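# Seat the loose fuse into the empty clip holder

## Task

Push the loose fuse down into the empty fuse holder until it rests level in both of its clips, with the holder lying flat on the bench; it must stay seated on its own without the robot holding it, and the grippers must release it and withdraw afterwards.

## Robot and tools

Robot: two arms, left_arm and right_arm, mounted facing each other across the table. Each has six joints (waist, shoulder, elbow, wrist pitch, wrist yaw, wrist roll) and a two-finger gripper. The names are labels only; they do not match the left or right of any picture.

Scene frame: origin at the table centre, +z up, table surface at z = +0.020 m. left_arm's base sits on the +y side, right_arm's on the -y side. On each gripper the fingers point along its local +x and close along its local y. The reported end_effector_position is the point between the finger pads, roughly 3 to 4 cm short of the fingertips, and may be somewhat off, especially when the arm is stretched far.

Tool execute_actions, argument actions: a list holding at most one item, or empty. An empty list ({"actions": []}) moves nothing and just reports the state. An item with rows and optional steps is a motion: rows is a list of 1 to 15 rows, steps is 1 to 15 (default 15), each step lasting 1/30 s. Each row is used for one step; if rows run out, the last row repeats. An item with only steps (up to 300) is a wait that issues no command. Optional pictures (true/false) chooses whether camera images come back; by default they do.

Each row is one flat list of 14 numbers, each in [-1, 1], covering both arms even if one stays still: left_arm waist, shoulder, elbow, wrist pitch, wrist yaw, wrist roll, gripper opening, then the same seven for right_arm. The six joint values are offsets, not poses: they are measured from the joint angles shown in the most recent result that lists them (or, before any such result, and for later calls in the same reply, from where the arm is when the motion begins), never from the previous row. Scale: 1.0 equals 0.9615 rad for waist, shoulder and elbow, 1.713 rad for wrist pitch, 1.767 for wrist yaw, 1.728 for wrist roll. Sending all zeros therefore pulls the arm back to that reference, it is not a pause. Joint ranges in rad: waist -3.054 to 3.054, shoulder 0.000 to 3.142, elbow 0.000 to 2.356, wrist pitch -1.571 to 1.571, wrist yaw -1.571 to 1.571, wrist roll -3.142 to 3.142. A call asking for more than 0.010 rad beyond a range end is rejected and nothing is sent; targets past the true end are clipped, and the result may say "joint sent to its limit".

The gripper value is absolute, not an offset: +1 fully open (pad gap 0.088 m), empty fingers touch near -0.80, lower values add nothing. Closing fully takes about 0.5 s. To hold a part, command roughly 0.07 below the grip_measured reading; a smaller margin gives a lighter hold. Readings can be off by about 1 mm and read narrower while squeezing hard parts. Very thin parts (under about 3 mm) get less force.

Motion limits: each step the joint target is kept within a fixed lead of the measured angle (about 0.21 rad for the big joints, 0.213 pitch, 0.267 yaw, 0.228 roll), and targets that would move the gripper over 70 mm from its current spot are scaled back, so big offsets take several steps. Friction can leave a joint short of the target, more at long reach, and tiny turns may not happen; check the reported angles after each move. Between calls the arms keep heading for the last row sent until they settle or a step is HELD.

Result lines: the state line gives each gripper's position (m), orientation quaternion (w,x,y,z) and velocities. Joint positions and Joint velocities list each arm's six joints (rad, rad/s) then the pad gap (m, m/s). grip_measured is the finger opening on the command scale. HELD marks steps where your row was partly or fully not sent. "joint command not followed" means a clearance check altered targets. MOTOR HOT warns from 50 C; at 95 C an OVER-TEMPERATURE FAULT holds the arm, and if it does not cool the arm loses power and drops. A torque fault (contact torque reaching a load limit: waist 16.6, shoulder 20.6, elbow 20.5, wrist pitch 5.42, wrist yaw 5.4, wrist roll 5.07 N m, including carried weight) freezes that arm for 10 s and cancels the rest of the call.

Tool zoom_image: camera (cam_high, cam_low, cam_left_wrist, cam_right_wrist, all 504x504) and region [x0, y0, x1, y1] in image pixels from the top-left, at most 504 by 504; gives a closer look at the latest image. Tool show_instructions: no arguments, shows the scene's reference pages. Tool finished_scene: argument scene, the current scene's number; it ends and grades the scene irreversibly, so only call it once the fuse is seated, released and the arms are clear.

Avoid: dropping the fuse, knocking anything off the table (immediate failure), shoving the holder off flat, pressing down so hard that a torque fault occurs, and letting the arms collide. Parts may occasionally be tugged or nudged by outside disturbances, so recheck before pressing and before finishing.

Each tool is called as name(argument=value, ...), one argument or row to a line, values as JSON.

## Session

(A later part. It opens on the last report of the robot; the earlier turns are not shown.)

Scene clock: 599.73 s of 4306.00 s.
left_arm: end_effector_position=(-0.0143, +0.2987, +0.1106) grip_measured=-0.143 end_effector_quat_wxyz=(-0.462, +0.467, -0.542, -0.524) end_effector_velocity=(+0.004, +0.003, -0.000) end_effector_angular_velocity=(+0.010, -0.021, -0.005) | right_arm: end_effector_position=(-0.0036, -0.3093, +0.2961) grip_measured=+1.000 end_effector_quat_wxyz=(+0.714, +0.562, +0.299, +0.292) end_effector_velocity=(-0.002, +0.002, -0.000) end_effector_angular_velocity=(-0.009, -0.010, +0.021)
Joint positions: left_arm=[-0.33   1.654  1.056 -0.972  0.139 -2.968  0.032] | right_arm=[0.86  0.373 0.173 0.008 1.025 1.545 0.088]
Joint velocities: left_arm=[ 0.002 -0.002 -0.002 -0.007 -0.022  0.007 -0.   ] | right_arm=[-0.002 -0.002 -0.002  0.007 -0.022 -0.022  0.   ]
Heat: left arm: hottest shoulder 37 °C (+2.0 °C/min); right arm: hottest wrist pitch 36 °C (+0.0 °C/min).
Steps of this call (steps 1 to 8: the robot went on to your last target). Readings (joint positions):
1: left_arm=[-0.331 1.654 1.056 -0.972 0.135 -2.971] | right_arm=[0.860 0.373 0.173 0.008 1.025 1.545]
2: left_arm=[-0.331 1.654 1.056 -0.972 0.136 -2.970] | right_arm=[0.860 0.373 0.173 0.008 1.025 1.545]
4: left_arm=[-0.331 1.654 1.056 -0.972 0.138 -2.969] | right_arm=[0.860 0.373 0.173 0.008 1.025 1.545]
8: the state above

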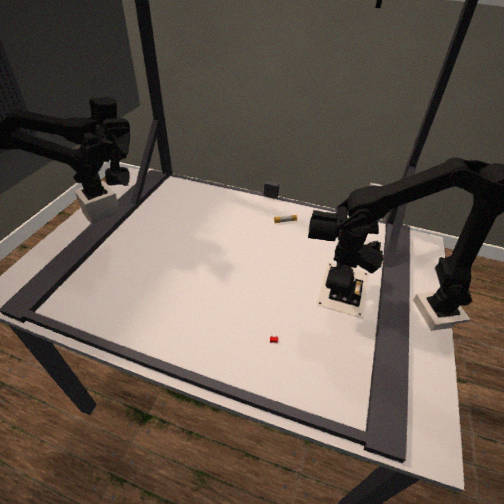

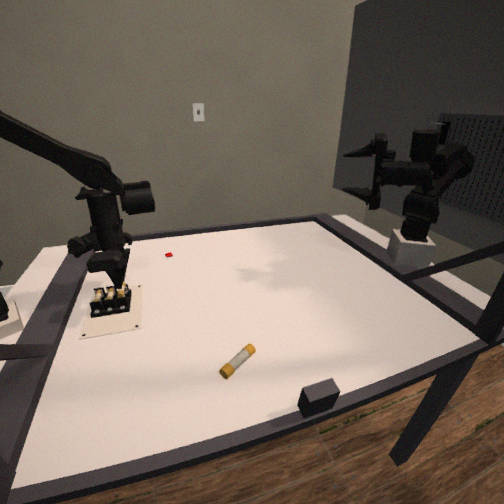

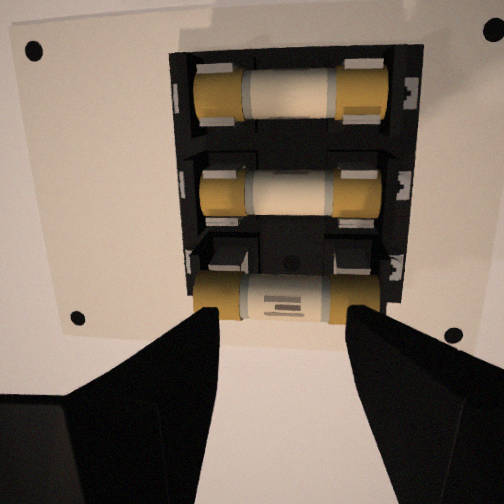

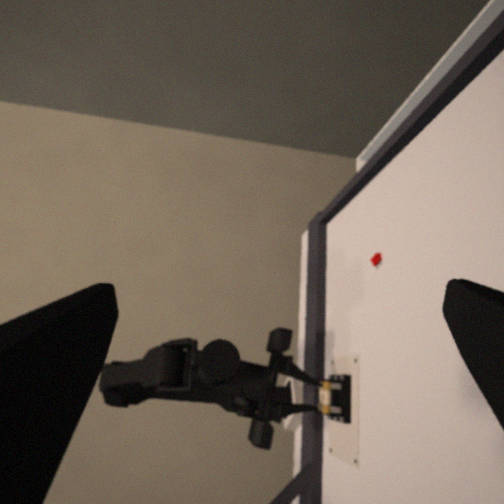

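execute_actions(
  actions=[
    {"rows": [[0,0.006,-0.009,0.001,0,0,-0.146, 0,0,0,0,0,0,1],[0,0.009,-0.013,0.003,0,0,-0.146, 0,0,0,0,0,0,1],[0,0.011,-0.017,0.005,0,0,-0.146, 0,0,0,0,0,0,1],[0,0.013,-0.021,0.007,0,0,-0.146, 0,0,0,0,0,0,1],[0,0.015,-0.024,0.008,0,0,-0.146, 0,0,0,0,0,0,1],[0,0.018,-0.026,0.0085,0,0,-0.146, 0,0,0,0,0,0,1],[0,0.022,-0.029,0.009,0,0,-0.146, 0,0,0,0,0,0,1],[0,0.03,-0.035,0.01,0,0,-0.146, 0,0,0,0,0,0,1],[0,0.04,-0.043,0.011,0,0,-0.146, 0,0,0,0,0,0,1],[0,0.052,-0.052,0.0123,0,0,-0.146, 0,0,0,0,0,0,1],[0,0.064,-0.061,0.0136,0,0,-0.146, 0,0,0,0,0,0,1],[0,0.076,-0.07,0.0149,0,0,-0.146, 0,0,0,0,0,0,1],[0,0.088,-0.079,0.0161,0,0,-0.146, 0,0,0,0,0,0,1],[0,0.099,-0.088,0.0172,0,0,-0.146, 0,0,0,0,0,0,1],[0,0.109,-0.0955,0.0183,0,0,-0.146, 0,0,0,0,0,0,1]], "steps": 15},
  ],
  pictures=false,
)

execute_actions(
  actions=[
    {"steps": 8},
  ],
)

Scene clock: 630.40 s of 4306.00 s.
left_arm: end_effector_position=(-0.0147, +0.3022, +0.0988) grip_measured=-0.144 end_effector_quat_wxyz=(-0.467, +0.459, -0.536, -0.533) end_effector_velocity=(+0.002, -0.001, -0.023) end_effector_angular_velocity=(+0.027, -0.003, -0.005) | right_arm: end_effector_position=(-0.0036, -0.3093, +0.2961) grip_measured=+1.000 end_effector_quat_wxyz=(+0.714, +0.562, +0.299, +0.292) end_effector_velocity=(-0.000, -0.000, -0.001) end_effector_angular_velocity=(+0.002, +0.006, +0.004)
Joint positions: left_arm=[-0.329  1.682  1.036 -0.954  0.139 -2.968  0.032] | right_arm=[0.86  0.373 0.173 0.008 1.025 1.545 0.088]
Joint velocities: left_arm=[ 0.002  0.061 -0.032  0.066 -0.007  0.007 -0.   ] | right_arm=[-0.002 -0.007 -0.002 -0.007 -0.007  0.007  0.   ]
Heat: left arm: hottest shoulder 37 °C (+1.0 °C/min); right arm: hottest wrist pitch 36 °C (+0.0 °C/min).
Steps of this call (steps 1 to 15: the robot went on to your last target; steps 16 to 90: nothing new was sent; then 27.17 s passed at rest; steps 91 to 105: all 15 steps of this action). Readings (joint positions):
91: left_arm=[-0.330 1.654 1.056 -0.972 0.140 -2.968] | right_arm=[0.860 0.373 0.173 0.008 1.025 1.545]
92: left_arm=[-0.330 1.654 1.056 -0.972 0.140 -2.968] | right_arm=[0.860 0.373 0.173 0.008 1.025 1.545]
94: left_arm=[-0.330 1.654 1.055 -0.967 0.140 -2.968] | right_arm=[0.860 0.373 0.173 0.008 1.025 1.545]
98: left_arm=[-0.330 1.662 1.046 -0.959 0.140 -2.968] | right_arm=[0.860 0.373 0.173 0.008 1.025 1.545]
105: the state above

Scene clock: 630.67 s of 4306.00 s.
left_arm: end_effector_position=(-0.0141, +0.2999, +0.0944) grip_measured=-0.144 end_effector_quat_wxyz=(-0.466, +0.460, -0.536, -0.533) end_effector_velocity=(+0.000, +0.002, -0.000) end_effector_angular_velocity=(+0.009, -0.006, +0.005) | right_arm: end_effector_position=(-0.0036, -0.3093, +0.2961) grip_measured=+1.000 end_effector_quat_wxyz=(+0.714, +0.562, +0.299, +0.292) end_effector_velocity=(+0.000, -0.000, -0.000) end_effector_angular_velocity=(+0.008, +0.005, -0.005)
Joint positions: left_arm=[-0.329  1.696  1.034 -0.936  0.139 -2.968  0.032] | right_arm=[0.86  0.373 0.173 0.008 1.025 1.545 0.088]
Joint velocities: left_arm=[-0.002 -0.002 -0.002 -0.007 -0.007 -0.007 -0.   ] | right_arm=[ 0.002  0.002 -0.002  0.007  0.007  0.007  0.   ]
Heat: left arm: hottest shoulder 37 °C (+1.0 °C/min); right arm: hottest wrist pitch 36 °C (+0.0 °C/min).
Steps of this call (steps 1 to 8: the robot went on to your last target). Readings (joint positions):
1: left_arm=[-0.329 1.683 1.035 -0.951 0.139 -2.968] | right_arm=[0.860 0.373 0.173 0.008 1.025 1.545]
2: left_arm=[-0.329 1.685 1.035 -0.949 0.139 -2.968] | right_arm=[0.860 0.373 0.173 0.008 1.025 1.545]
4: left_arm=[-0.329 1.688 1.035 -0.946 0.139 -2.968] | right_arm=[0.860 0.373 0.173 0.008 1.025 1.545]
8: the state above

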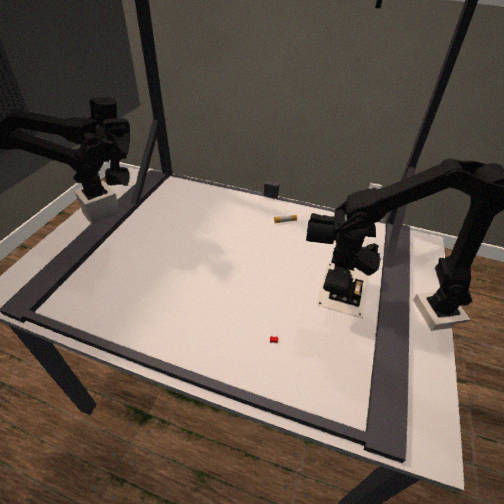

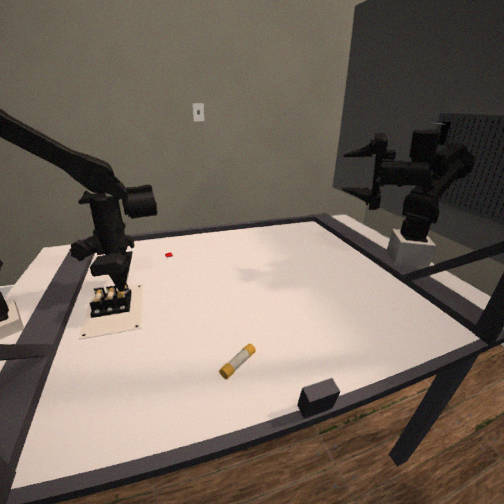

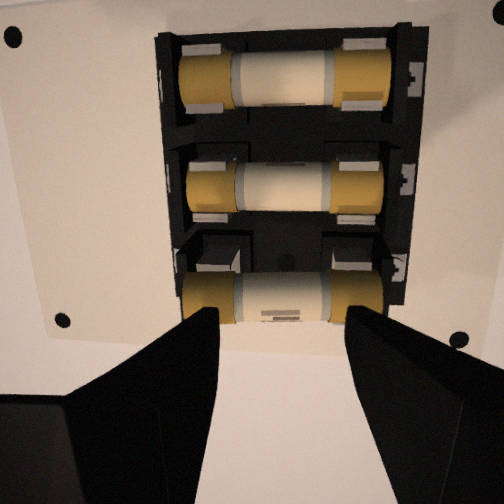

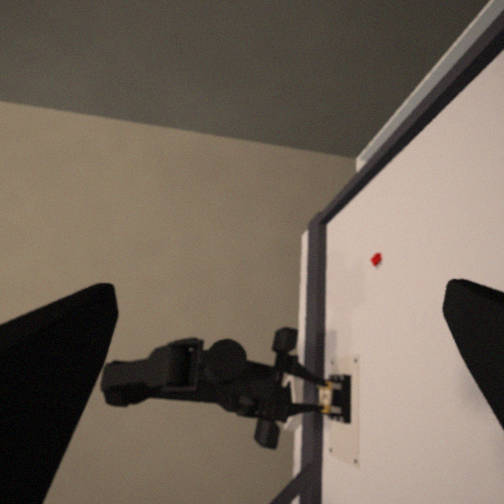

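zoom_image(
  camera="cam_left_wrist",
  region=[160, 220, 420, 360],
)

zoom_image(
  camera="cam_right_wrist",
  region=[295, 360, 365, 435],
)

Region (160, 220, 420, 360) of cam_left_wrist's 504x504 image, scaled by 1.938, with more detail than that image has; it fills the top 271 rows of this view, and the rest is white.

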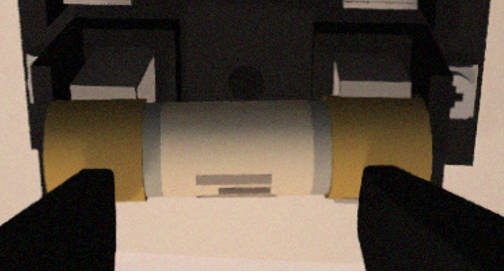

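Region (295, 360, 365, 435) of cam_right_wrist's 504x504 image, scaled by 6.720, with more detail than that image has; it fills the left 470 columns of this view, and the rest is white.

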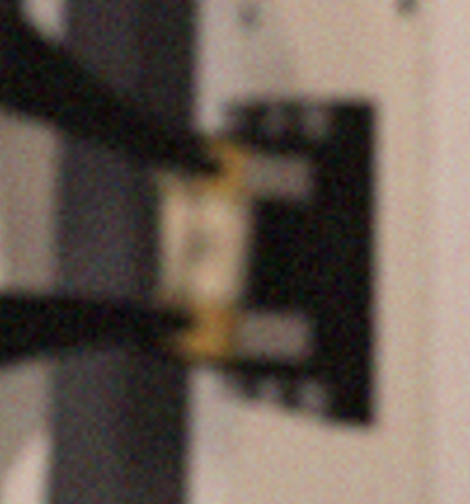

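execute_actions(
  actions=[
    {"rows": [[0,0.064,-0.073,-0.004,0,0,-0.146, 0,0,0,0,0,0,1],[0,0.064,-0.074,-0.006,0,0,-0.146, 0,0,0,0,0,0,1],[0,0.064,-0.075,-0.008,0,0,-0.146, 0,0,0,0,0,0,1],[-0.003,0.066,-0.077,-0.0088,-0.002,-0.002,-0.146, 0,0,0,0,0,0,1],[-0.007,0.07,-0.08,-0.0088,-0.0055,-0.004,-0.146, 0,0,0,0,0,0,1],[-0.012,0.075,-0.084,-0.0088,-0.0095,-0.007,-0.146, 0,0,0,0,0,0,1],[-0.017,0.08,-0.088,-0.0088,-0.0135,-0.01,-0.146, 0,0,0,0,0,0,1],[-0.022,0.085,-0.092,-0.0088,-0.0175,-0.013,-0.146, 0,0,0,0,0,0,1],[-0.027,0.09,-0.096,-0.0088,-0.0215,-0.016,-0.146, 0,0,0,0,0,0,1],[-0.032,0.095,-0.1,-0.0088,-0.0255,-0.019,-0.146, 0,0,0,0,0,0,1],[-0.037,0.1,-0.104,-0.0088,-0.0295,-0.022,-0.146, 0,0,0,0,0,0,1],[-0.041,0.104,-0.108,-0.0088,-0.033,-0.025,-0.146, 0,0,0,0,0,0,1],[-0.045,0.108,-0.111,-0.0088,-0.036,-0.027,-0.146, 0,0,0,0,0,0,1],[-0.048,0.111,-0.113,-0.0088,-0.039,-0.029,-0.146, 0,0,0,0,0,0,1],[-0.0507,0.113,-0.115,-0.0088,-0.041,-0.0305,-0.146, 0,0,0,0,0,0,1]], "steps": 15},
  ],
  pictures=false,
)

execute_actions(
  actions=[
    {"steps": 8},
  ],
)

Scene clock: 700.57 s of 4306.00 s.
left_arm: end_effector_position=(-0.0159, +0.3014, +0.0905) grip_measured=-0.144 end_effector_quat_wxyz=(-0.484, +0.467, -0.517, -0.530) end_effector_velocity=(-0.002, +0.004, -0.006) end_effector_angular_velocity=(+0.052, -0.153, +0.013) | right_arm: end_effector_position=(-0.0036, -0.3093, +0.2961) grip_measured=+1.000 end_effector_quat_wxyz=(+0.714, +0.562, +0.299, +0.292) end_effector_velocity=(-0.000, +0.000, -0.002) end_effector_angular_velocity=(-0.012, -0.006, +0.005)
Joint positions: left_arm=[-0.36   1.708  1.034 -0.938  0.092 -3.004  0.032] | right_arm=[0.86  0.373 0.173 0.008 1.025 1.545 0.088]
Joint velocities: left_arm=[-0.09   0.012 -0.002 -0.007 -0.154 -0.11  -0.   ] | right_arm=[-0.002 -0.002 -0.002 -0.007 -0.007 -0.007  0.   ]
Heat: left arm: hottest shoulder 32 °C (-4.0 °C/min); right arm: hottest wrist pitch 36 °C (+0.0 °C/min).
Steps of this call (steps 1 to 30: the robot went on to your last target; steps 31 to 90: nothing new was sent; then 66.40 s passed at rest; steps 91 to 105: all 15 steps of this action). Readings (joint positions):
91: left_arm=[-0.329 1.696 1.034 -0.935 0.139 -2.968] | right_arm=[0.860 0.373 0.173 0.008 1.025 1.545]
92: left_arm=[-0.328 1.696 1.034 -0.935 0.139 -2.968] | right_arm=[0.860 0.373 0.173 0.008 1.025 1.545]
94: left_arm=[-0.328 1.696 1.034 -0.936 0.140 -2.968] | right_arm=[0.860 0.373 0.173 0.008 1.025 1.545]
98: left_arm=[-0.333 1.700 1.034 -0.938 0.132 -2.973] | right_arm=[0.860 0.373 0.173 0.008 1.025 1.545]
105: the state above

Scene clock: 700.83 s of 4306.00 s.
left_arm: end_effector_position=(-0.0164, +0.3015, +0.0902) grip_measured=-0.144 end_effector_quat_wxyz=(-0.487, +0.469, -0.514, -0.528) end_effector_velocity=(-0.001, -0.003, +0.001) end_effector_angular_velocity=(-0.011, -0.009, -0.000) | right_arm: end_effector_position=(-0.0036, -0.3093, +0.2961) grip_measured=+1.000 end_effector_quat_wxyz=(+0.714, +0.562, +0.299, +0.292) end_effector_velocity=(+0.001, -0.001, -0.001) end_effector_angular_velocity=(-0.011, -0.009, -0.009)
Joint positions: left_arm=[-0.368  1.709  1.034 -0.938  0.081 -3.012  0.032] | right_arm=[0.86  0.373 0.173 0.008 1.025 1.545 0.088]
Joint velocities: left_arm=[-0.007 -0.002  0.002  0.007 -0.007 -0.007  0.   ] | right_arm=[-0.002 -0.002 -0.002 -0.007  0.007 -0.007  0.   ]
Heat: left arm: hottest shoulder 32 °C (-3.0 °C/min); right arm: hottest wrist pitch 36 °C (+0.0 °C/min).
Steps of this call (steps 1 to 8: the robot went on to your last target). Readings (joint positions):
1: left_arm=[-0.363 1.709 1.034 -0.938 0.088 -3.007] | right_arm=[0.860 0.373 0.173 0.008 1.025 1.545]
2: left_arm=[-0.365 1.709 1.034 -0.938 0.085 -3.009] | right_arm=[0.860 0.373 0.173 0.008 1.025 1.545]
4: left_arm=[-0.366 1.709 1.034 -0.938 0.082 -3.011] | right_arm=[0.860 0.373 0.173 0.008 1.025 1.545]
8: the state above

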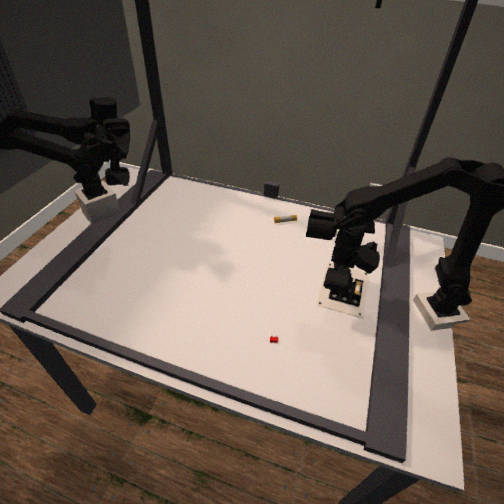

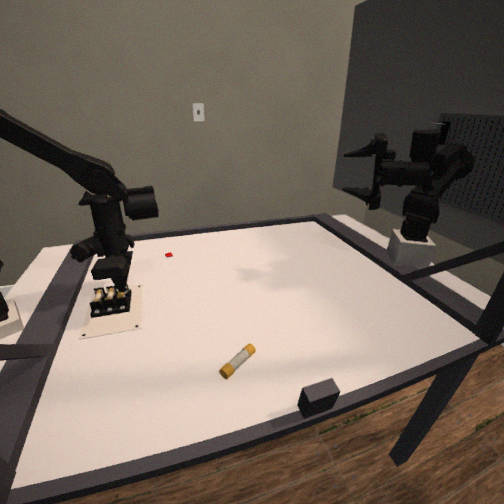

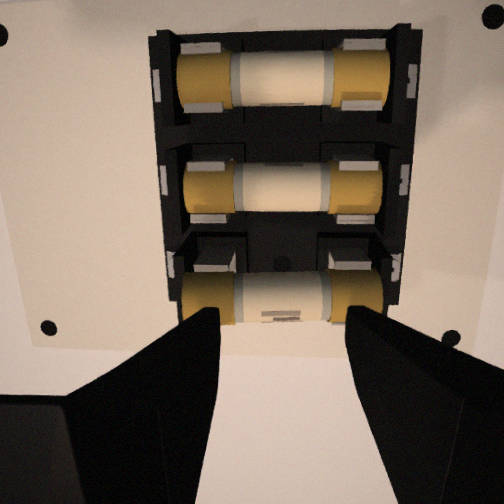

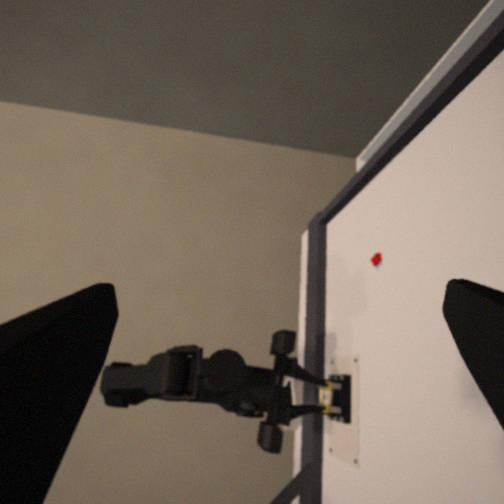

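execute_actions(
  actions=[
    {"rows": [[0,0.07,-0.085,-0.009,0,0,-0.146, 0,0,0,0,0,0,1],[0,0.035,-0.055,-0.011,0,0,-0.146, 0,0,0,0,0,0,1],[0,0,-0.025,-0.014,0,0,-0.146, 0,0,0,0,0,0,1],[0,-0.03,0.002,-0.017,0,0,-0.146, 0,0,0,0,0,0,1],[0,-0.052,0.022,-0.019,0,0,-0.146, 0,0,0,0,0,0,1],[0,-0.0645,0.032,-0.02,0,0,-0.146, 0,0,0,0,0,0,1],[0,-0.068,0.032,-0.02,0,0,-0.146, 0,0,0,0,0,0,1],[0.004,-0.076,0.015,-0.014,0.003,0.002,-0.146, 0,0,0,0,0,0,1],[0.012,-0.092,-0.012,-0.002,0.01,0.005,-0.18, 0,0,0,0,0,0,1],[0.022,-0.115,-0.04,0.014,0.018,0.009,-0.22, 0,0,0,0,0,0,1],[0.032,-0.14,-0.07,0.031,0.026,0.013,-0.26, 0,0,0,0,0,0,1],[0.042,-0.164,-0.099,0.047,0.034,0.017,-0.29, 0,0,0,0,0,0,1],[0.051,-0.186,-0.126,0.062,0.042,0.021,-0.309, 0,0,0,0,0,0,1],[0.059,-0.204,-0.148,0.074,0.048,0.0235,-0.309, 0,0,0,0,0,0,1],[0.0639,-0.216,-0.1629,0.0818,0.052,0.0255,-0.309, 0,0,0,0,0,0,1]], "steps": 15},
  ],
  pictures=false,
)

execute_actions(
  actions=[
    {"steps": 12},
  ],
)

Scene clock: 775.73 s of 4306.00 s.
left_arm: end_effector_position=(-0.0147, +0.3032, +0.1099) grip_measured=-0.277 end_effector_quat_wxyz=(-0.433, +0.500, -0.562, -0.496) end_effector_velocity=(+0.014, +0.059, -0.008) end_effector_angular_velocity=(-0.457, +0.183, +0.079) | right_arm: end_effector_position=(-0.0036, -0.3093, +0.2961) grip_measured=+1.000 end_effector_quat_wxyz=(+0.714, +0.562, +0.299, +0.292) end_effector_velocity=(+0.001, -0.000, -0.002) end_effector_angular_velocity=(-0.012, -0.006, +0.001)
Joint positions: left_arm=[-0.326  1.55   0.94  -0.849  0.145 -2.986  0.025] | right_arm=[0.86  0.373 0.173 0.008 1.025 1.545 0.088]
Joint velocities: left_arm=[ 0.232 -0.525 -0.613  0.491  0.271  0.125 -0.016] | right_arm=[-0.007 -0.002 -0.002 -0.007 -0.007 -0.007  0.   ]
Heat: left arm: hottest shoulder 35 °C (+2.0 °C/min); right arm: hottest wrist pitch 36 °C (+0.0 °C/min).
Steps of this call (steps 1 to 30: the robot went on to your last target; steps 31 to 90: nothing new was sent; then 71.40 s passed at rest; steps 91 to 105: all 15 steps of this action). Readings (joint positions):
91: left_arm=[-0.368 1.708 1.034 -0.938 0.081 -3.013] | right_arm=[0.860 0.373 0.173 0.008 1.025 1.545]
92: left_arm=[-0.367 1.703 1.037 -0.938 0.081 -3.013] | right_arm=[0.860 0.373 0.173 0.008 1.025 1.545]
94: left_arm=[-0.367 1.689 1.046 -0.941 0.082 -3.013] | right_arm=[0.860 0.373 0.173 0.008 1.025 1.545]
98: left_arm=[-0.367 1.669 1.051 -0.971 0.082 -3.013] | right_arm=[0.860 0.373 0.173 0.008 1.025 1.545]
105: the state above

Scene clock: 776.13 s of 4306.00 s.
left_arm: end_effector_position=(-0.0144, +0.3062, +0.1088) grip_measured=-0.306 end_effector_quat_wxyz=(-0.417, +0.506, -0.576, -0.488) end_effector_velocity=(+0.000, +0.002, +0.001) end_effector_angular_velocity=(+0.005, -0.005, +0.006) | right_arm: end_effector_position=(-0.0036, -0.3093, +0.2961) grip_measured=+1.000 end_effector_quat_wxyz=(+0.714, +0.562, +0.299, +0.292) end_effector_velocity=(-0.001, +0.000, -0.004) end_effector_angular_velocity=(-0.026, -0.011, +0.010)
Joint positions: left_arm=[-0.309  1.51   0.89  -0.801  0.17  -2.974  0.024] | right_arm=[0.86  0.373 0.173 0.008 1.025 1.545 0.088]
Joint velocities: left_arm=[-0.002 -0.007 -0.002 -0.007 -0.007 -0.007 -0.   ] | right_arm=[ 0.002 -0.002 -0.002 -0.022 -0.007 -0.007  0.   ]
Heat: left arm: hottest shoulder 35 °C (+2.0 °C/min); right arm: hottest wrist pitch 36 °C (+0.0 °C/min).
Steps of this call (steps 1 to 12: the robot went on to your last target). Readings (joint positions):
1: left_arm=[-0.319 1.535 0.922 -0.835 0.152 -2.982] | right_arm=[0.860 0.373 0.173 0.008 1.025 1.545]
2: left_arm=[-0.315 1.526 0.911 -0.825 0.158 -2.980] | right_arm=[0.860 0.373 0.173 0.008 1.025 1.545]
4: left_arm=[-0.311 1.516 0.898 -0.811 0.164 -2.977] | right_arm=[0.860 0.373 0.173 0.008 1.025 1.545]
8: left_arm=[-0.310 1.511 0.891 -0.803 0.169 -2.975] | right_arm=[0.860 0.373 0.173 0.008 1.025 1.545]
12: the state above

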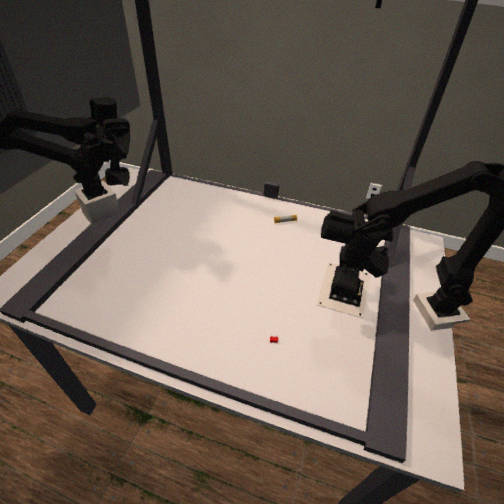

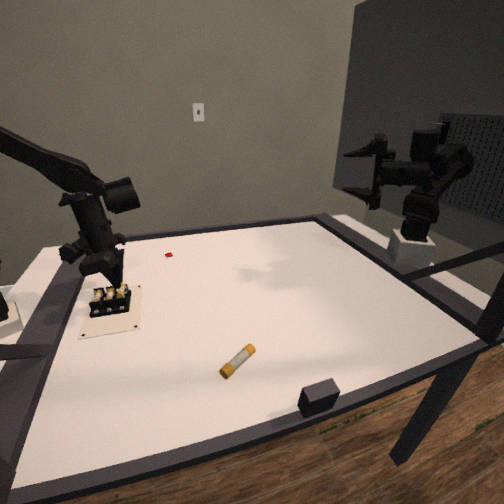

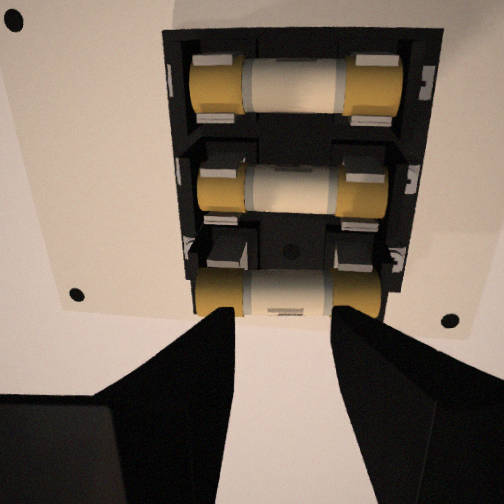

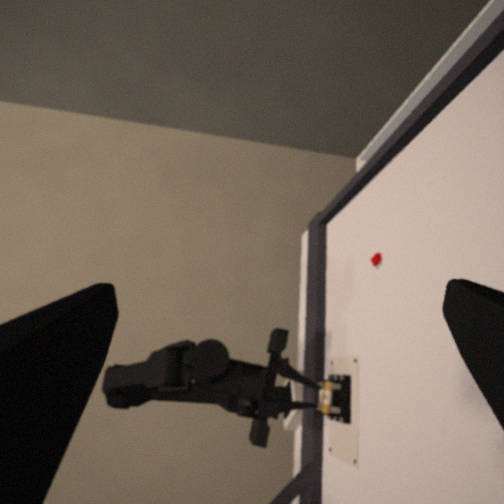

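execute_actions(
  actions=[],
)

Scene clock: 804.97 s of 4306.00 s.
left_arm: end_effector_position=(-0.0145, +0.3063, +0.1087) grip_measured=-0.306 end_effector_quat_wxyz=(-0.417, +0.506, -0.576, -0.488) end_effector_velocity=(+0.001, -0.001, +0.000) end_effector_angular_velocity=(-0.003, -0.005, +0.020) | right_arm: end_effector_position=(-0.0036, -0.3093, +0.2961) grip_measured=+1.000 end_effector_quat_wxyz=(+0.714, +0.562, +0.299, +0.292) end_effector_velocity=(-0.002, +0.002, -0.002) end_effector_angular_velocity=(-0.004, -0.001, +0.020)
Joint positions: left_arm=[-0.309  1.51   0.89  -0.8    0.17  -2.974  0.024] | right_arm=[0.86  0.373 0.173 0.008 1.025 1.545 0.088]
Joint velocities: left_arm=[-0.002 -0.002 -0.002  0.007 -0.007 -0.022 -0.   ] | right_arm=[-0.002 -0.002 -0.007  0.007 -0.022 -0.007  0.   ]
Heat: left arm: hottest shoulder 35 °C (+1.0 °C/min); right arm: hottest wrist pitch 36 °C (+0.0 °C/min).
Steps of this call (steps 1 to 30: the robot went on to your last target; steps 31 to 90: nothing new was sent; then 25.83 s passed at rest). Readings (joint positions):
1: left_arm=[-0.309 1.510 0.890 -0.801 0.170 -2.974] | right_arm=[0.860 0.373 0.173 0.008 1.025 1.545]
2: left_arm=[-0.309 1.510 0.890 -0.801 0.170 -2.974] | right_arm=[0.860 0.373 0.173 0.008 1.025 1.545]
4: left_arm=[-0.309 1.510 0.890 -0.800 0.170 -2.974] | right_arm=[0.860 0.373 0.173 0.008 1.025 1.545]
8: left_arm=[-0.309 1.510 0.890 -0.800 0.170 -2.974] | right_arm=[0.860 0.373 0.173 0.008 1.025 1.545]
90: the state above
All arms were judged still, so your last target was given up. Only a new action makes them travel on or press farther. Fingers that are still opening or closing keep moving.

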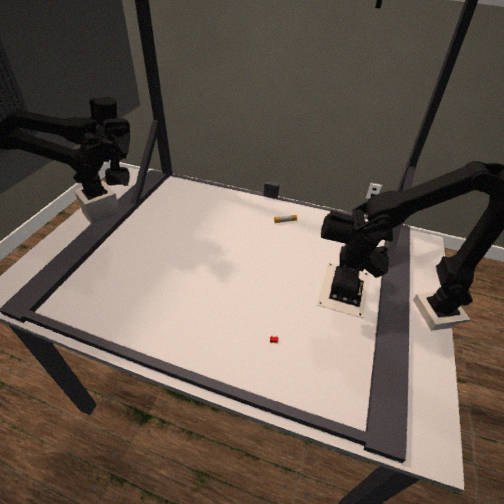

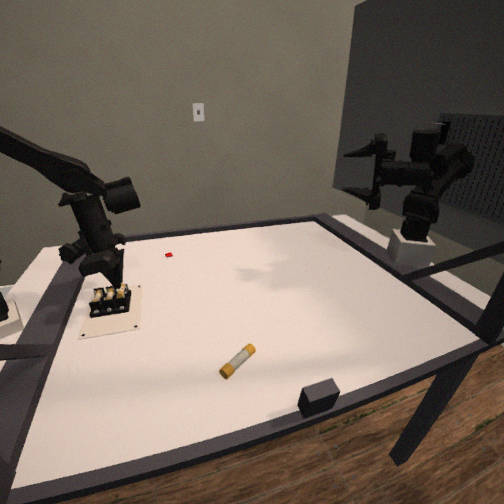

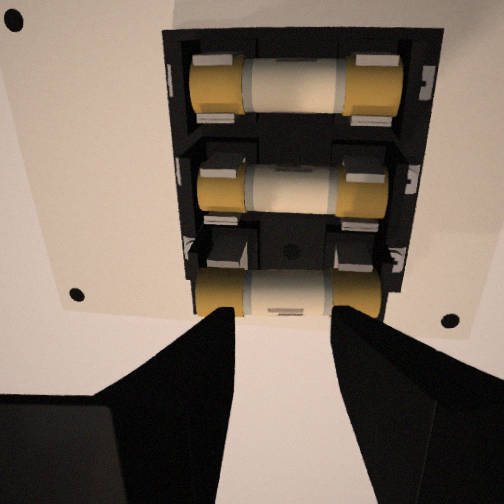

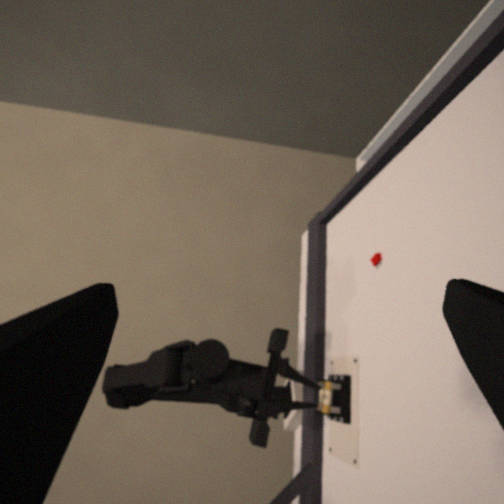

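zoom_image(
  camera="cam_left_wrist",
  region=[160, 210, 420, 350],
)

zoom_image(
  camera="cam_right_wrist",
  region=[285, 355, 365, 435],
)

zoom_image(
  camera="cam_low",
  region=[70, 250, 150, 330],
)

Region (160, 210, 420, 350) of cam_left_wrist's 504x504 image, scaled by 1.938, with more detail than that image has; it fills the top 271 rows of this view, and the rest is white.

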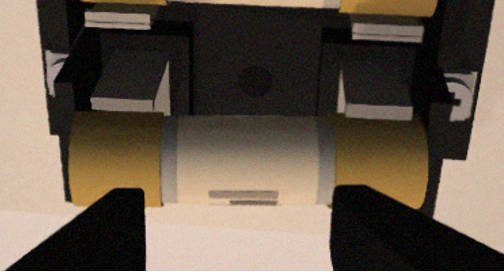

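Region (285, 355, 365, 435) of cam_right_wrist's 504x504 image, scaled by 6.300, with more detail than that image has.

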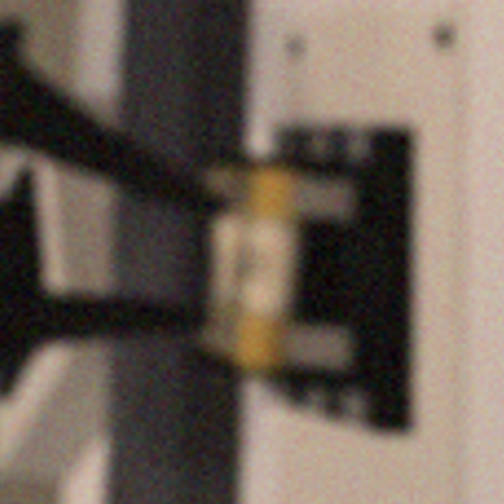

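Region (70, 250, 150, 330) of cam_low's 504x504 image, scaled by 6.300, with more detail than that image has.

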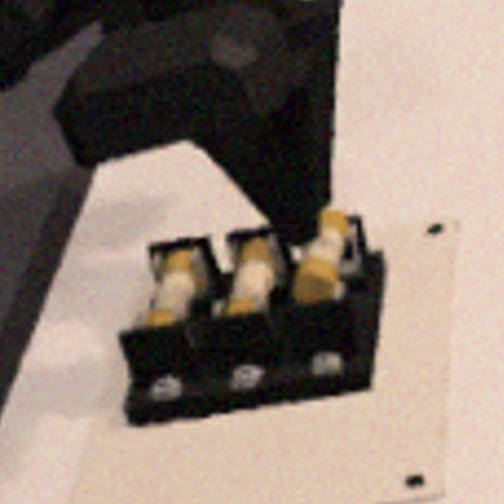

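execute_actions(
  actions=[
    {"rows": [[0,0,0,-0.004,0,0,-0.309,0,0,0,0,0,0,1],[0,0,0,-0.008,0,0,-0.309,0,0,0,0,0,0,1],[0,0,0,-0.0125,0,0,-0.309,0,0,0,0,0,0,1]], "steps": 12},
  ],
)

Scene clock: 909.30 s of 4306.00 s.
left_arm: end_effector_position=(-0.0152, +0.3103, +0.1082) grip_measured=-0.306 end_effector_quat_wxyz=(-0.421, +0.501, -0.572, -0.494) end_effector_velocity=(-0.002, +0.002, +0.001) end_effector_angular_velocity=(+0.002, +0.009, +0.004) | right_arm: end_effector_position=(-0.0036, -0.3093, +0.2961) grip_measured=+1.000 end_effector_quat_wxyz=(+0.714, +0.562, +0.299, +0.292) end_effector_velocity=(-0.000, -0.000, -0.004) end_effector_angular_velocity=(-0.026, -0.011, +0.005)
Joint positions: left_arm=[-0.309  1.51   0.89  -0.819  0.17  -2.974  0.024] | right_arm=[0.86  0.373 0.173 0.008 1.025 1.545 0.088]
Joint velocities: left_arm=[-0.002 -0.007 -0.002 -0.007  0.007 -0.007 -0.   ] | right_arm=[-0.002 -0.002 -0.002 -0.022 -0.007 -0.007  0.   ]
Heat: left arm: hottest shoulder 36 °C (+1.0 °C/min); right arm: hottest wrist pitch 36 °C (+0.0 °C/min).
Steps of this call (steps 1 to 90: nothing new was sent; then 100.93 s passed at rest; steps 91 to 102: all 12 steps of this action). Readings (joint positions):
91: left_arm=[-0.309 1.510 0.890 -0.800 0.170 -2.974] | right_arm=[0.860 0.373 0.173 0.008 1.025 1.545]
92: left_arm=[-0.309 1.510 0.890 -0.801 0.170 -2.974] | right_arm=[0.860 0.373 0.173 0.008 1.025 1.545]
94: left_arm=[-0.309 1.510 0.890 -0.811 0.170 -2.974] | right_arm=[0.860 0.373 0.173 0.008 1.025 1.545]
98: left_arm=[-0.309 1.510 0.890 -0.818 0.170 -2.974] | right_arm=[0.860 0.373 0.173 0.008 1.025 1.545]
102: the state above

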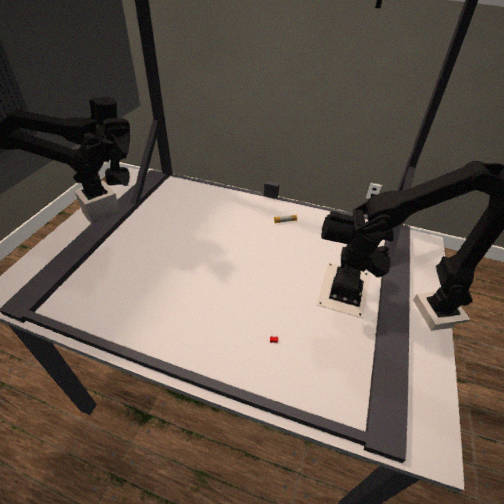

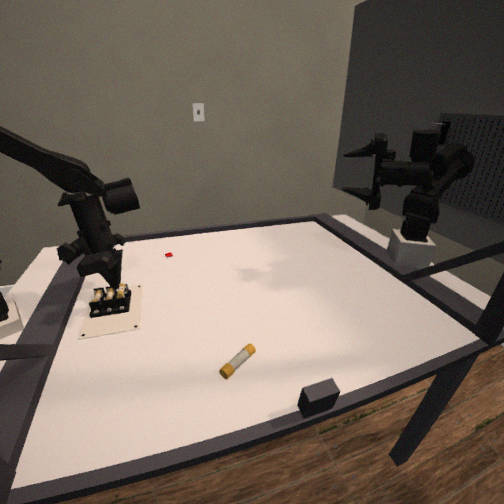

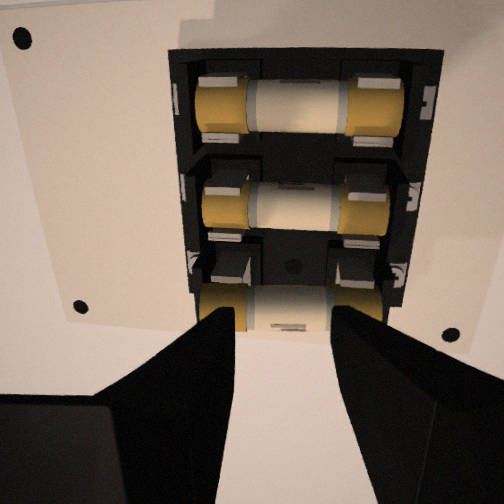

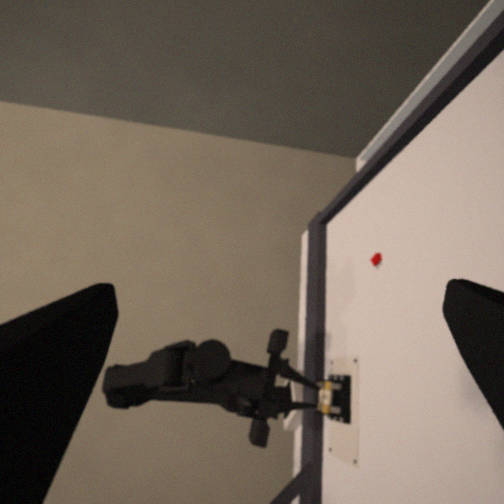

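execute_actions(
  actions=[
    {"rows": [[0,0.007,-0.010,0.001,0,0,-0.309,0,0,0,0,0,0,1],[0,0.009,-0.012,0.003,0,0,-0.309,0,0,0,0,0,0,1],[0,0.0105,-0.014,0.005,0,0,-0.309,0,0,0,0,0,0,1],[0,0.012,-0.016,0.007,0,0,-0.309,0,0,0,0,0,0,1],[0,0.0136,-0.0177,0.0088,0,0,-0.309,0,0,0,0,0,0,1]], "steps": 12},
  ],
)

Scene clock: 927.60 s of 4306.00 s.
left_arm: end_effector_position=(-0.0151, +0.3096, +0.1056) grip_measured=-0.306 end_effector_quat_wxyz=(-0.421, +0.501, -0.572, -0.494) end_effector_velocity=(-0.003, +0.002, +0.001) end_effector_angular_velocity=(+0.000, +0.006, -0.015) | right_arm: end_effector_position=(-0.0036, -0.3093, +0.2961) grip_measured=+1.000 end_effector_quat_wxyz=(+0.714, +0.562, +0.299, +0.292) end_effector_velocity=(-0.002, +0.002, -0.002) end_effector_angular_velocity=(-0.004, +0.007, +0.018)
Joint positions: left_arm=[-0.309  1.516  0.884 -0.807  0.17  -2.974  0.024] | right_arm=[0.86  0.373 0.173 0.008 1.025 1.545 0.088]
Joint velocities: left_arm=[-0.007 -0.007 -0.002 -0.007  0.007  0.007 -0.   ] | right_arm=[-0.002 -0.002 -0.002 -0.007 -0.022  0.007  0.   ]
Heat: left arm: hottest shoulder 35 °C (-1.0 °C/min); right arm: hottest wrist pitch 36 °C (+0.0 °C/min).
Steps of this call (steps 1 to 15: the robot went on to your last target; steps 16 to 90: nothing new was sent; then 14.90 s passed at rest; steps 91 to 102: all 12 steps of this action). Readings (joint positions):
91: left_arm=[-0.309 1.510 0.890 -0.820 0.170 -2.974] | right_arm=[0.860 0.373 0.173 0.008 1.025 1.545]
92: left_arm=[-0.309 1.510 0.890 -0.820 0.170 -2.974] | right_arm=[0.860 0.373 0.173 0.008 1.025 1.545]
94: left_arm=[-0.309 1.511 0.889 -0.817 0.170 -2.974] | right_arm=[0.860 0.373 0.173 0.008 1.025 1.545]
98: left_arm=[-0.309 1.515 0.886 -0.809 0.170 -2.974] | right_arm=[0.860 0.373 0.173 0.008 1.025 1.545]
102: the state above

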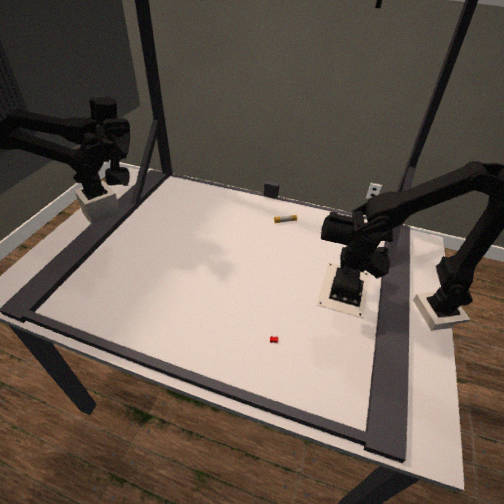

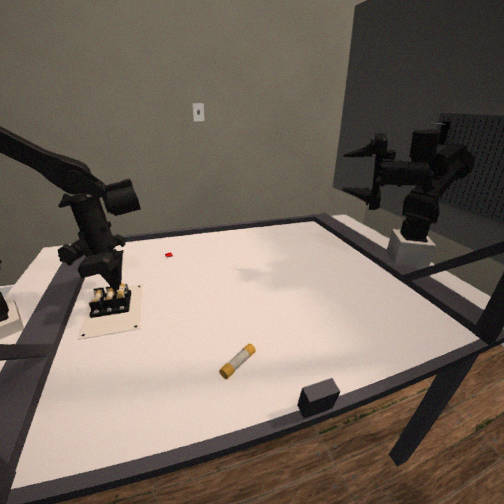

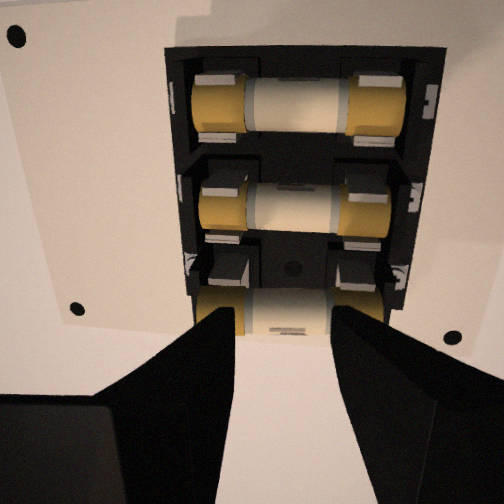

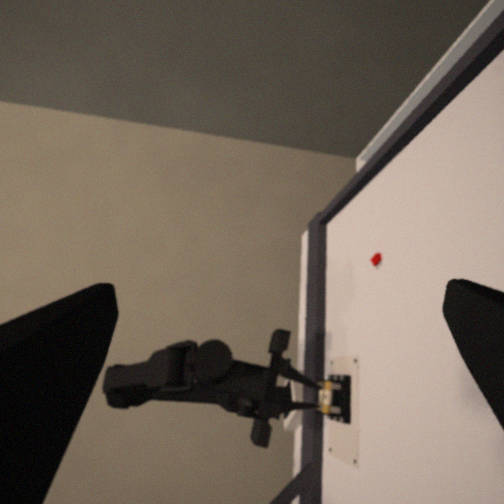

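zoom_image(
  camera="cam_left_wrist",
  region=[170, 230, 420, 360],
)

zoom_image(
  camera="cam_right_wrist",
  region=[295, 365, 360, 430],
)

Region (170, 230, 420, 360) of cam_left_wrist's 504x504 image, scaled by 2.016, with more detail than that image has; it fills the top 262 rows of this view, and the rest is white.

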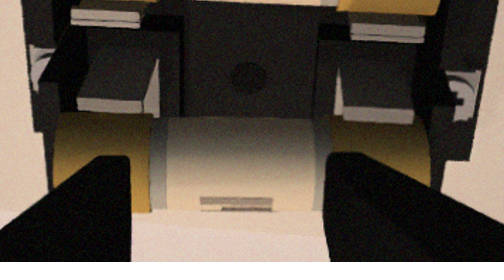

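Region (295, 365, 360, 430) of cam_right_wrist's 504x504 image, scaled by 7.754, with more detail than that image has.

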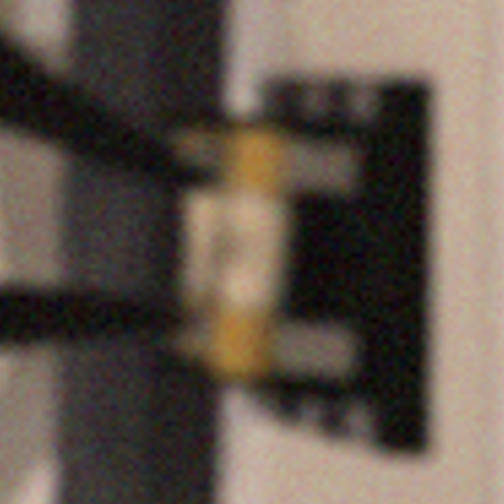

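execute_actions(
  actions=[
    {"rows": [[0.002,0.008,-0.011,0.002,0,0,-0.309,0,0,0,0,0,0,1],[0.004,0.010,-0.013,0.004,0,0,-0.309,0,0,0,0,0,0,1],[0.005,0.012,-0.015,0.006,0,0,-0.309,0,0,0,0,0,0,1],[0.006,0.014,-0.017,0.0075,0,0,-0.309,0,0,0,0,0,0,1],[0.006,0.018,-0.021,0.008,0,0,-0.309,0,0,0,0,0,0,1],[0.006,0.025,-0.027,0.008,-0.001,0,-0.309,0,0,0,0,0,0,1],[0.006,0.034,-0.035,0.008,-0.002,0,-0.309,0,0,0,0,0,0,1],[0.006,0.044,-0.044,0.008,-0.002,0,-0.309,0,0,0,0,0,0,1],[0.006,0.054,-0.053,0.008,-0.003,0,-0.309,0,0,0,0,0,0,1],[0.006,0.064,-0.062,0.008,-0.003,0,-0.309,0,0,0,0,0,0,1],[0.006,0.074,-0.071,0.008,-0.004,0,-0.309,0,0,0,0,0,0,1],[0.006,0.084,-0.080,0.008,-0.004,0,-0.309,0,0,0,0,0,0,1],[0.006,0.094,-0.089,0.008,-0.005,0,-0.309,0,0,0,0,0,0,1],[0.006,0.100,-0.095,0.008,-0.005,0,-0.309,0,0,0,0,0,0,1]], "steps": 15},
  ],
)

Scene clock: 1005.63 s of 4306.00 s.
left_arm: end_effector_position=(-0.0148, +0.3168, +0.0915) grip_measured=-0.307 end_effector_quat_wxyz=(-0.428, +0.491, -0.561, -0.510) end_effector_velocity=(+0.002, +0.059, -0.040) end_effector_angular_velocity=(+0.267, -0.001, +0.034) | right_arm: end_effector_position=(-0.0036, -0.3093, +0.2961) grip_measured=+1.000 end_effector_quat_wxyz=(+0.714, +0.562, +0.299, +0.292) end_effector_velocity=(-0.004, +0.003, -0.003) end_effector_angular_velocity=(-0.004, +0.010, +0.033)
Joint positions: left_arm=[-0.303  1.549  0.859 -0.795  0.17  -2.974  0.024] | right_arm=[0.86  0.373 0.173 0.008 1.025 1.545 0.088]
Joint velocities: left_arm=[ 0.022  0.056 -0.095 -0.11  -0.051 -0.007 -0.   ] | right_arm=[-0.002 -0.002 -0.002 -0.007 -0.037  0.007  0.   ]
Heat: left arm: hottest shoulder 32 °C (-2.0 °C/min); right arm: hottest wrist pitch 36 °C (+0.0 °C/min).
Steps of this call (steps 1 to 15: the robot went on to your last target; steps 16 to 90: nothing new was sent; then 74.53 s passed at rest; steps 91 to 105: all 15 steps of this action). Readings (joint positions):
91: left_arm=[-0.309 1.516 0.884 -0.807 0.170 -2.974] | right_arm=[0.860 0.373 0.173 0.008 1.025 1.545]
92: left_arm=[-0.309 1.516 0.884 -0.806 0.170 -2.974] | right_arm=[0.860 0.373 0.173 0.008 1.025 1.545]
94: left_arm=[-0.308 1.518 0.883 -0.802 0.170 -2.974] | right_arm=[0.860 0.373 0.173 0.008 1.025 1.545]
98: left_arm=[-0.306 1.532 0.872 -0.796 0.170 -2.974] | right_arm=[0.860 0.373 0.173 0.008 1.025 1.545]
105: the state above

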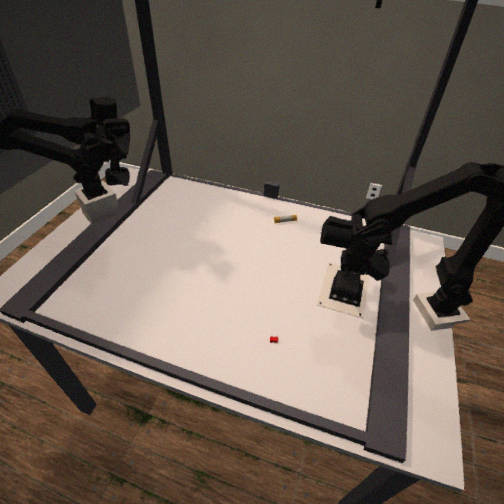

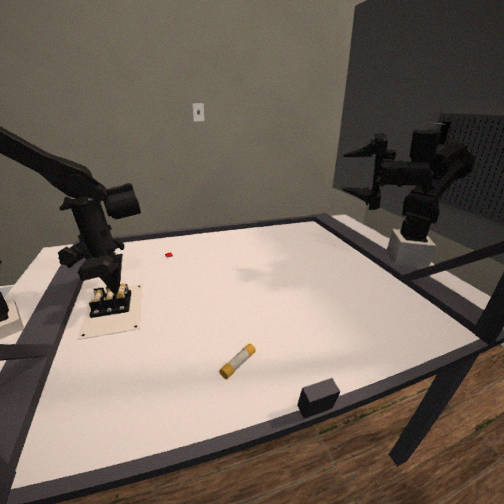

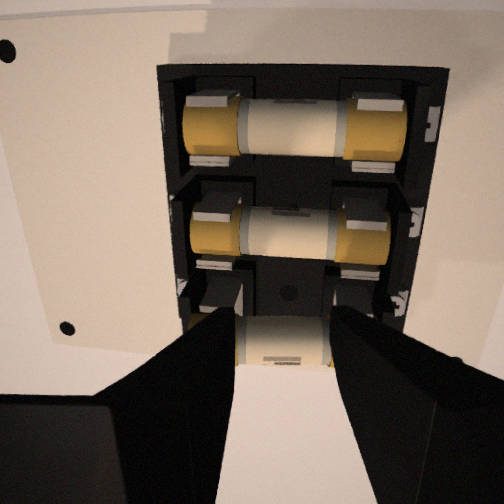

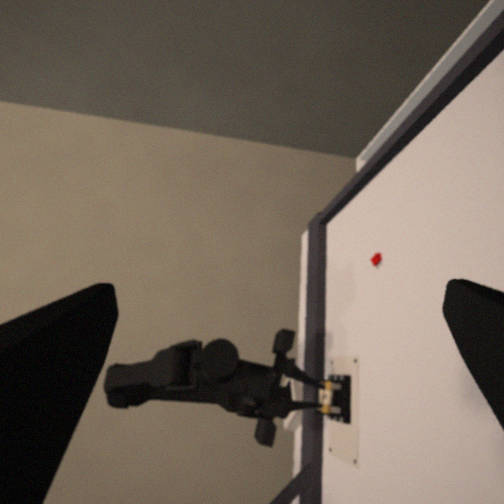

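Sliding inward; back off now.

execute_actions(
  actions=[
    {"rows": [[0,0.02,-0.02,0,0,0,-0.309,0,0,0,0,0,0,1],[0,0,0,0,0,0,-0.309,0,0,0,0,0,0,1],[0,-0.015,0.012,-0.003,0,0,-0.309,0,0,0,0,0,0,1],[0,-0.030,0.024,-0.006,0,0,-0.309,0,0,0,0,0,0,1],[0,-0.042,0.036,-0.008,0,0,-0.309,0,0,0,0,0,0,1]], "steps": 15},
  ],
)

Scene clock: 1013.80 s of 4306.00 s.
left_arm: end_effector_position=(-0.0130, +0.3102, +0.1053) grip_measured=-0.307 end_effector_quat_wxyz=(-0.420, +0.504, -0.570, -0.496) end_effector_velocity=(-0.002, -0.007, +0.014) end_effector_angular_velocity=(-0.036, +0.001, -0.001) | right_arm: end_effector_position=(-0.0036, -0.3093, +0.2961) grip_measured=+1.000 end_effector_quat_wxyz=(+0.714, +0.562, +0.299, +0.292) end_effector_velocity=(+0.001, -0.001, -0.001) end_effector_angular_velocity=(-0.017, -0.016, +0.002)
Joint positions: left_arm=[-0.302  1.515  0.883 -0.807  0.169 -2.974  0.024] | right_arm=[0.86  0.373 0.173 0.008 1.025 1.545 0.088]
Joint velocities: left_arm=[-0.007 -0.027  0.032 -0.022  0.007 -0.007 -0.   ] | right_arm=[-0.007 -0.007 -0.002 -0.007 -0.007 -0.022  0.   ]
Heat: left arm: hottest shoulder 32 °C (-2.0 °C/min); right arm: hottest wrist pitch 36 °C (+0.0 °C/min).
Steps of this call (steps 1 to 30: the robot went on to your last target; steps 31 to 90: nothing new was sent; then 4.67 s passed at rest; steps 91 to 105: all 15 steps of this action). Readings (joint positions):
91: left_arm=[-0.302 1.564 0.847 -0.789 0.169 -2.974] | right_arm=[0.860 0.373 0.173 0.008 1.025 1.545]
92: left_arm=[-0.302 1.560 0.850 -0.789 0.169 -2.974] | right_arm=[0.860 0.373 0.173 0.008 1.025 1.545]
94: left_arm=[-0.302 1.553 0.853 -0.791 0.169 -2.974] | right_arm=[0.860 0.373 0.173 0.008 1.025 1.545]
98: left_arm=[-0.302 1.535 0.858 -0.807 0.169 -2.974] | right_arm=[0.860 0.373 0.173 0.008 1.025 1.545]
105: the state above

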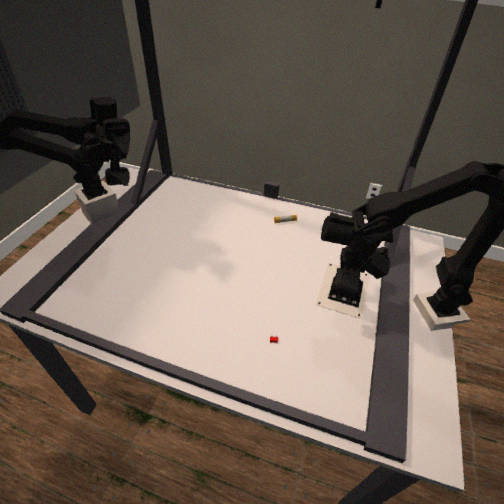

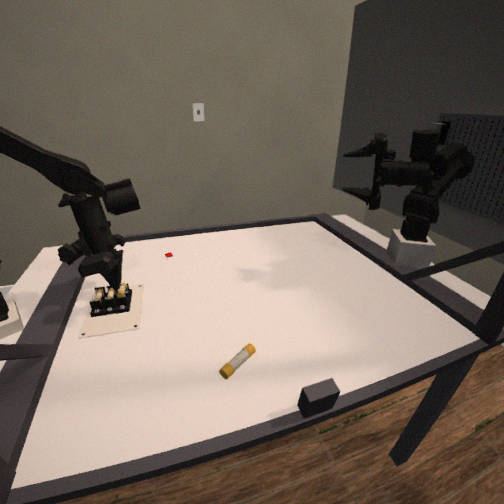

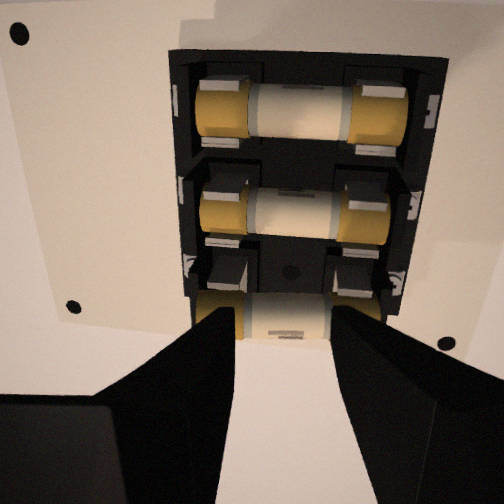

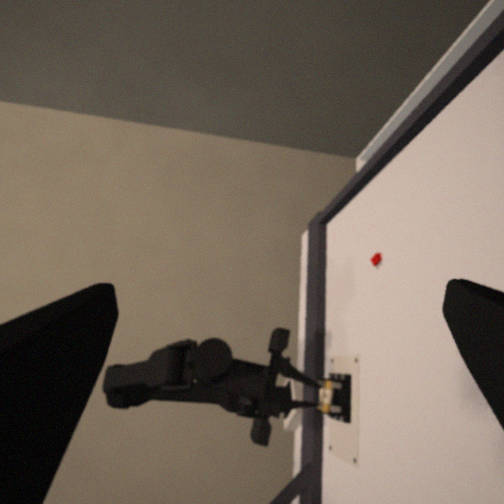

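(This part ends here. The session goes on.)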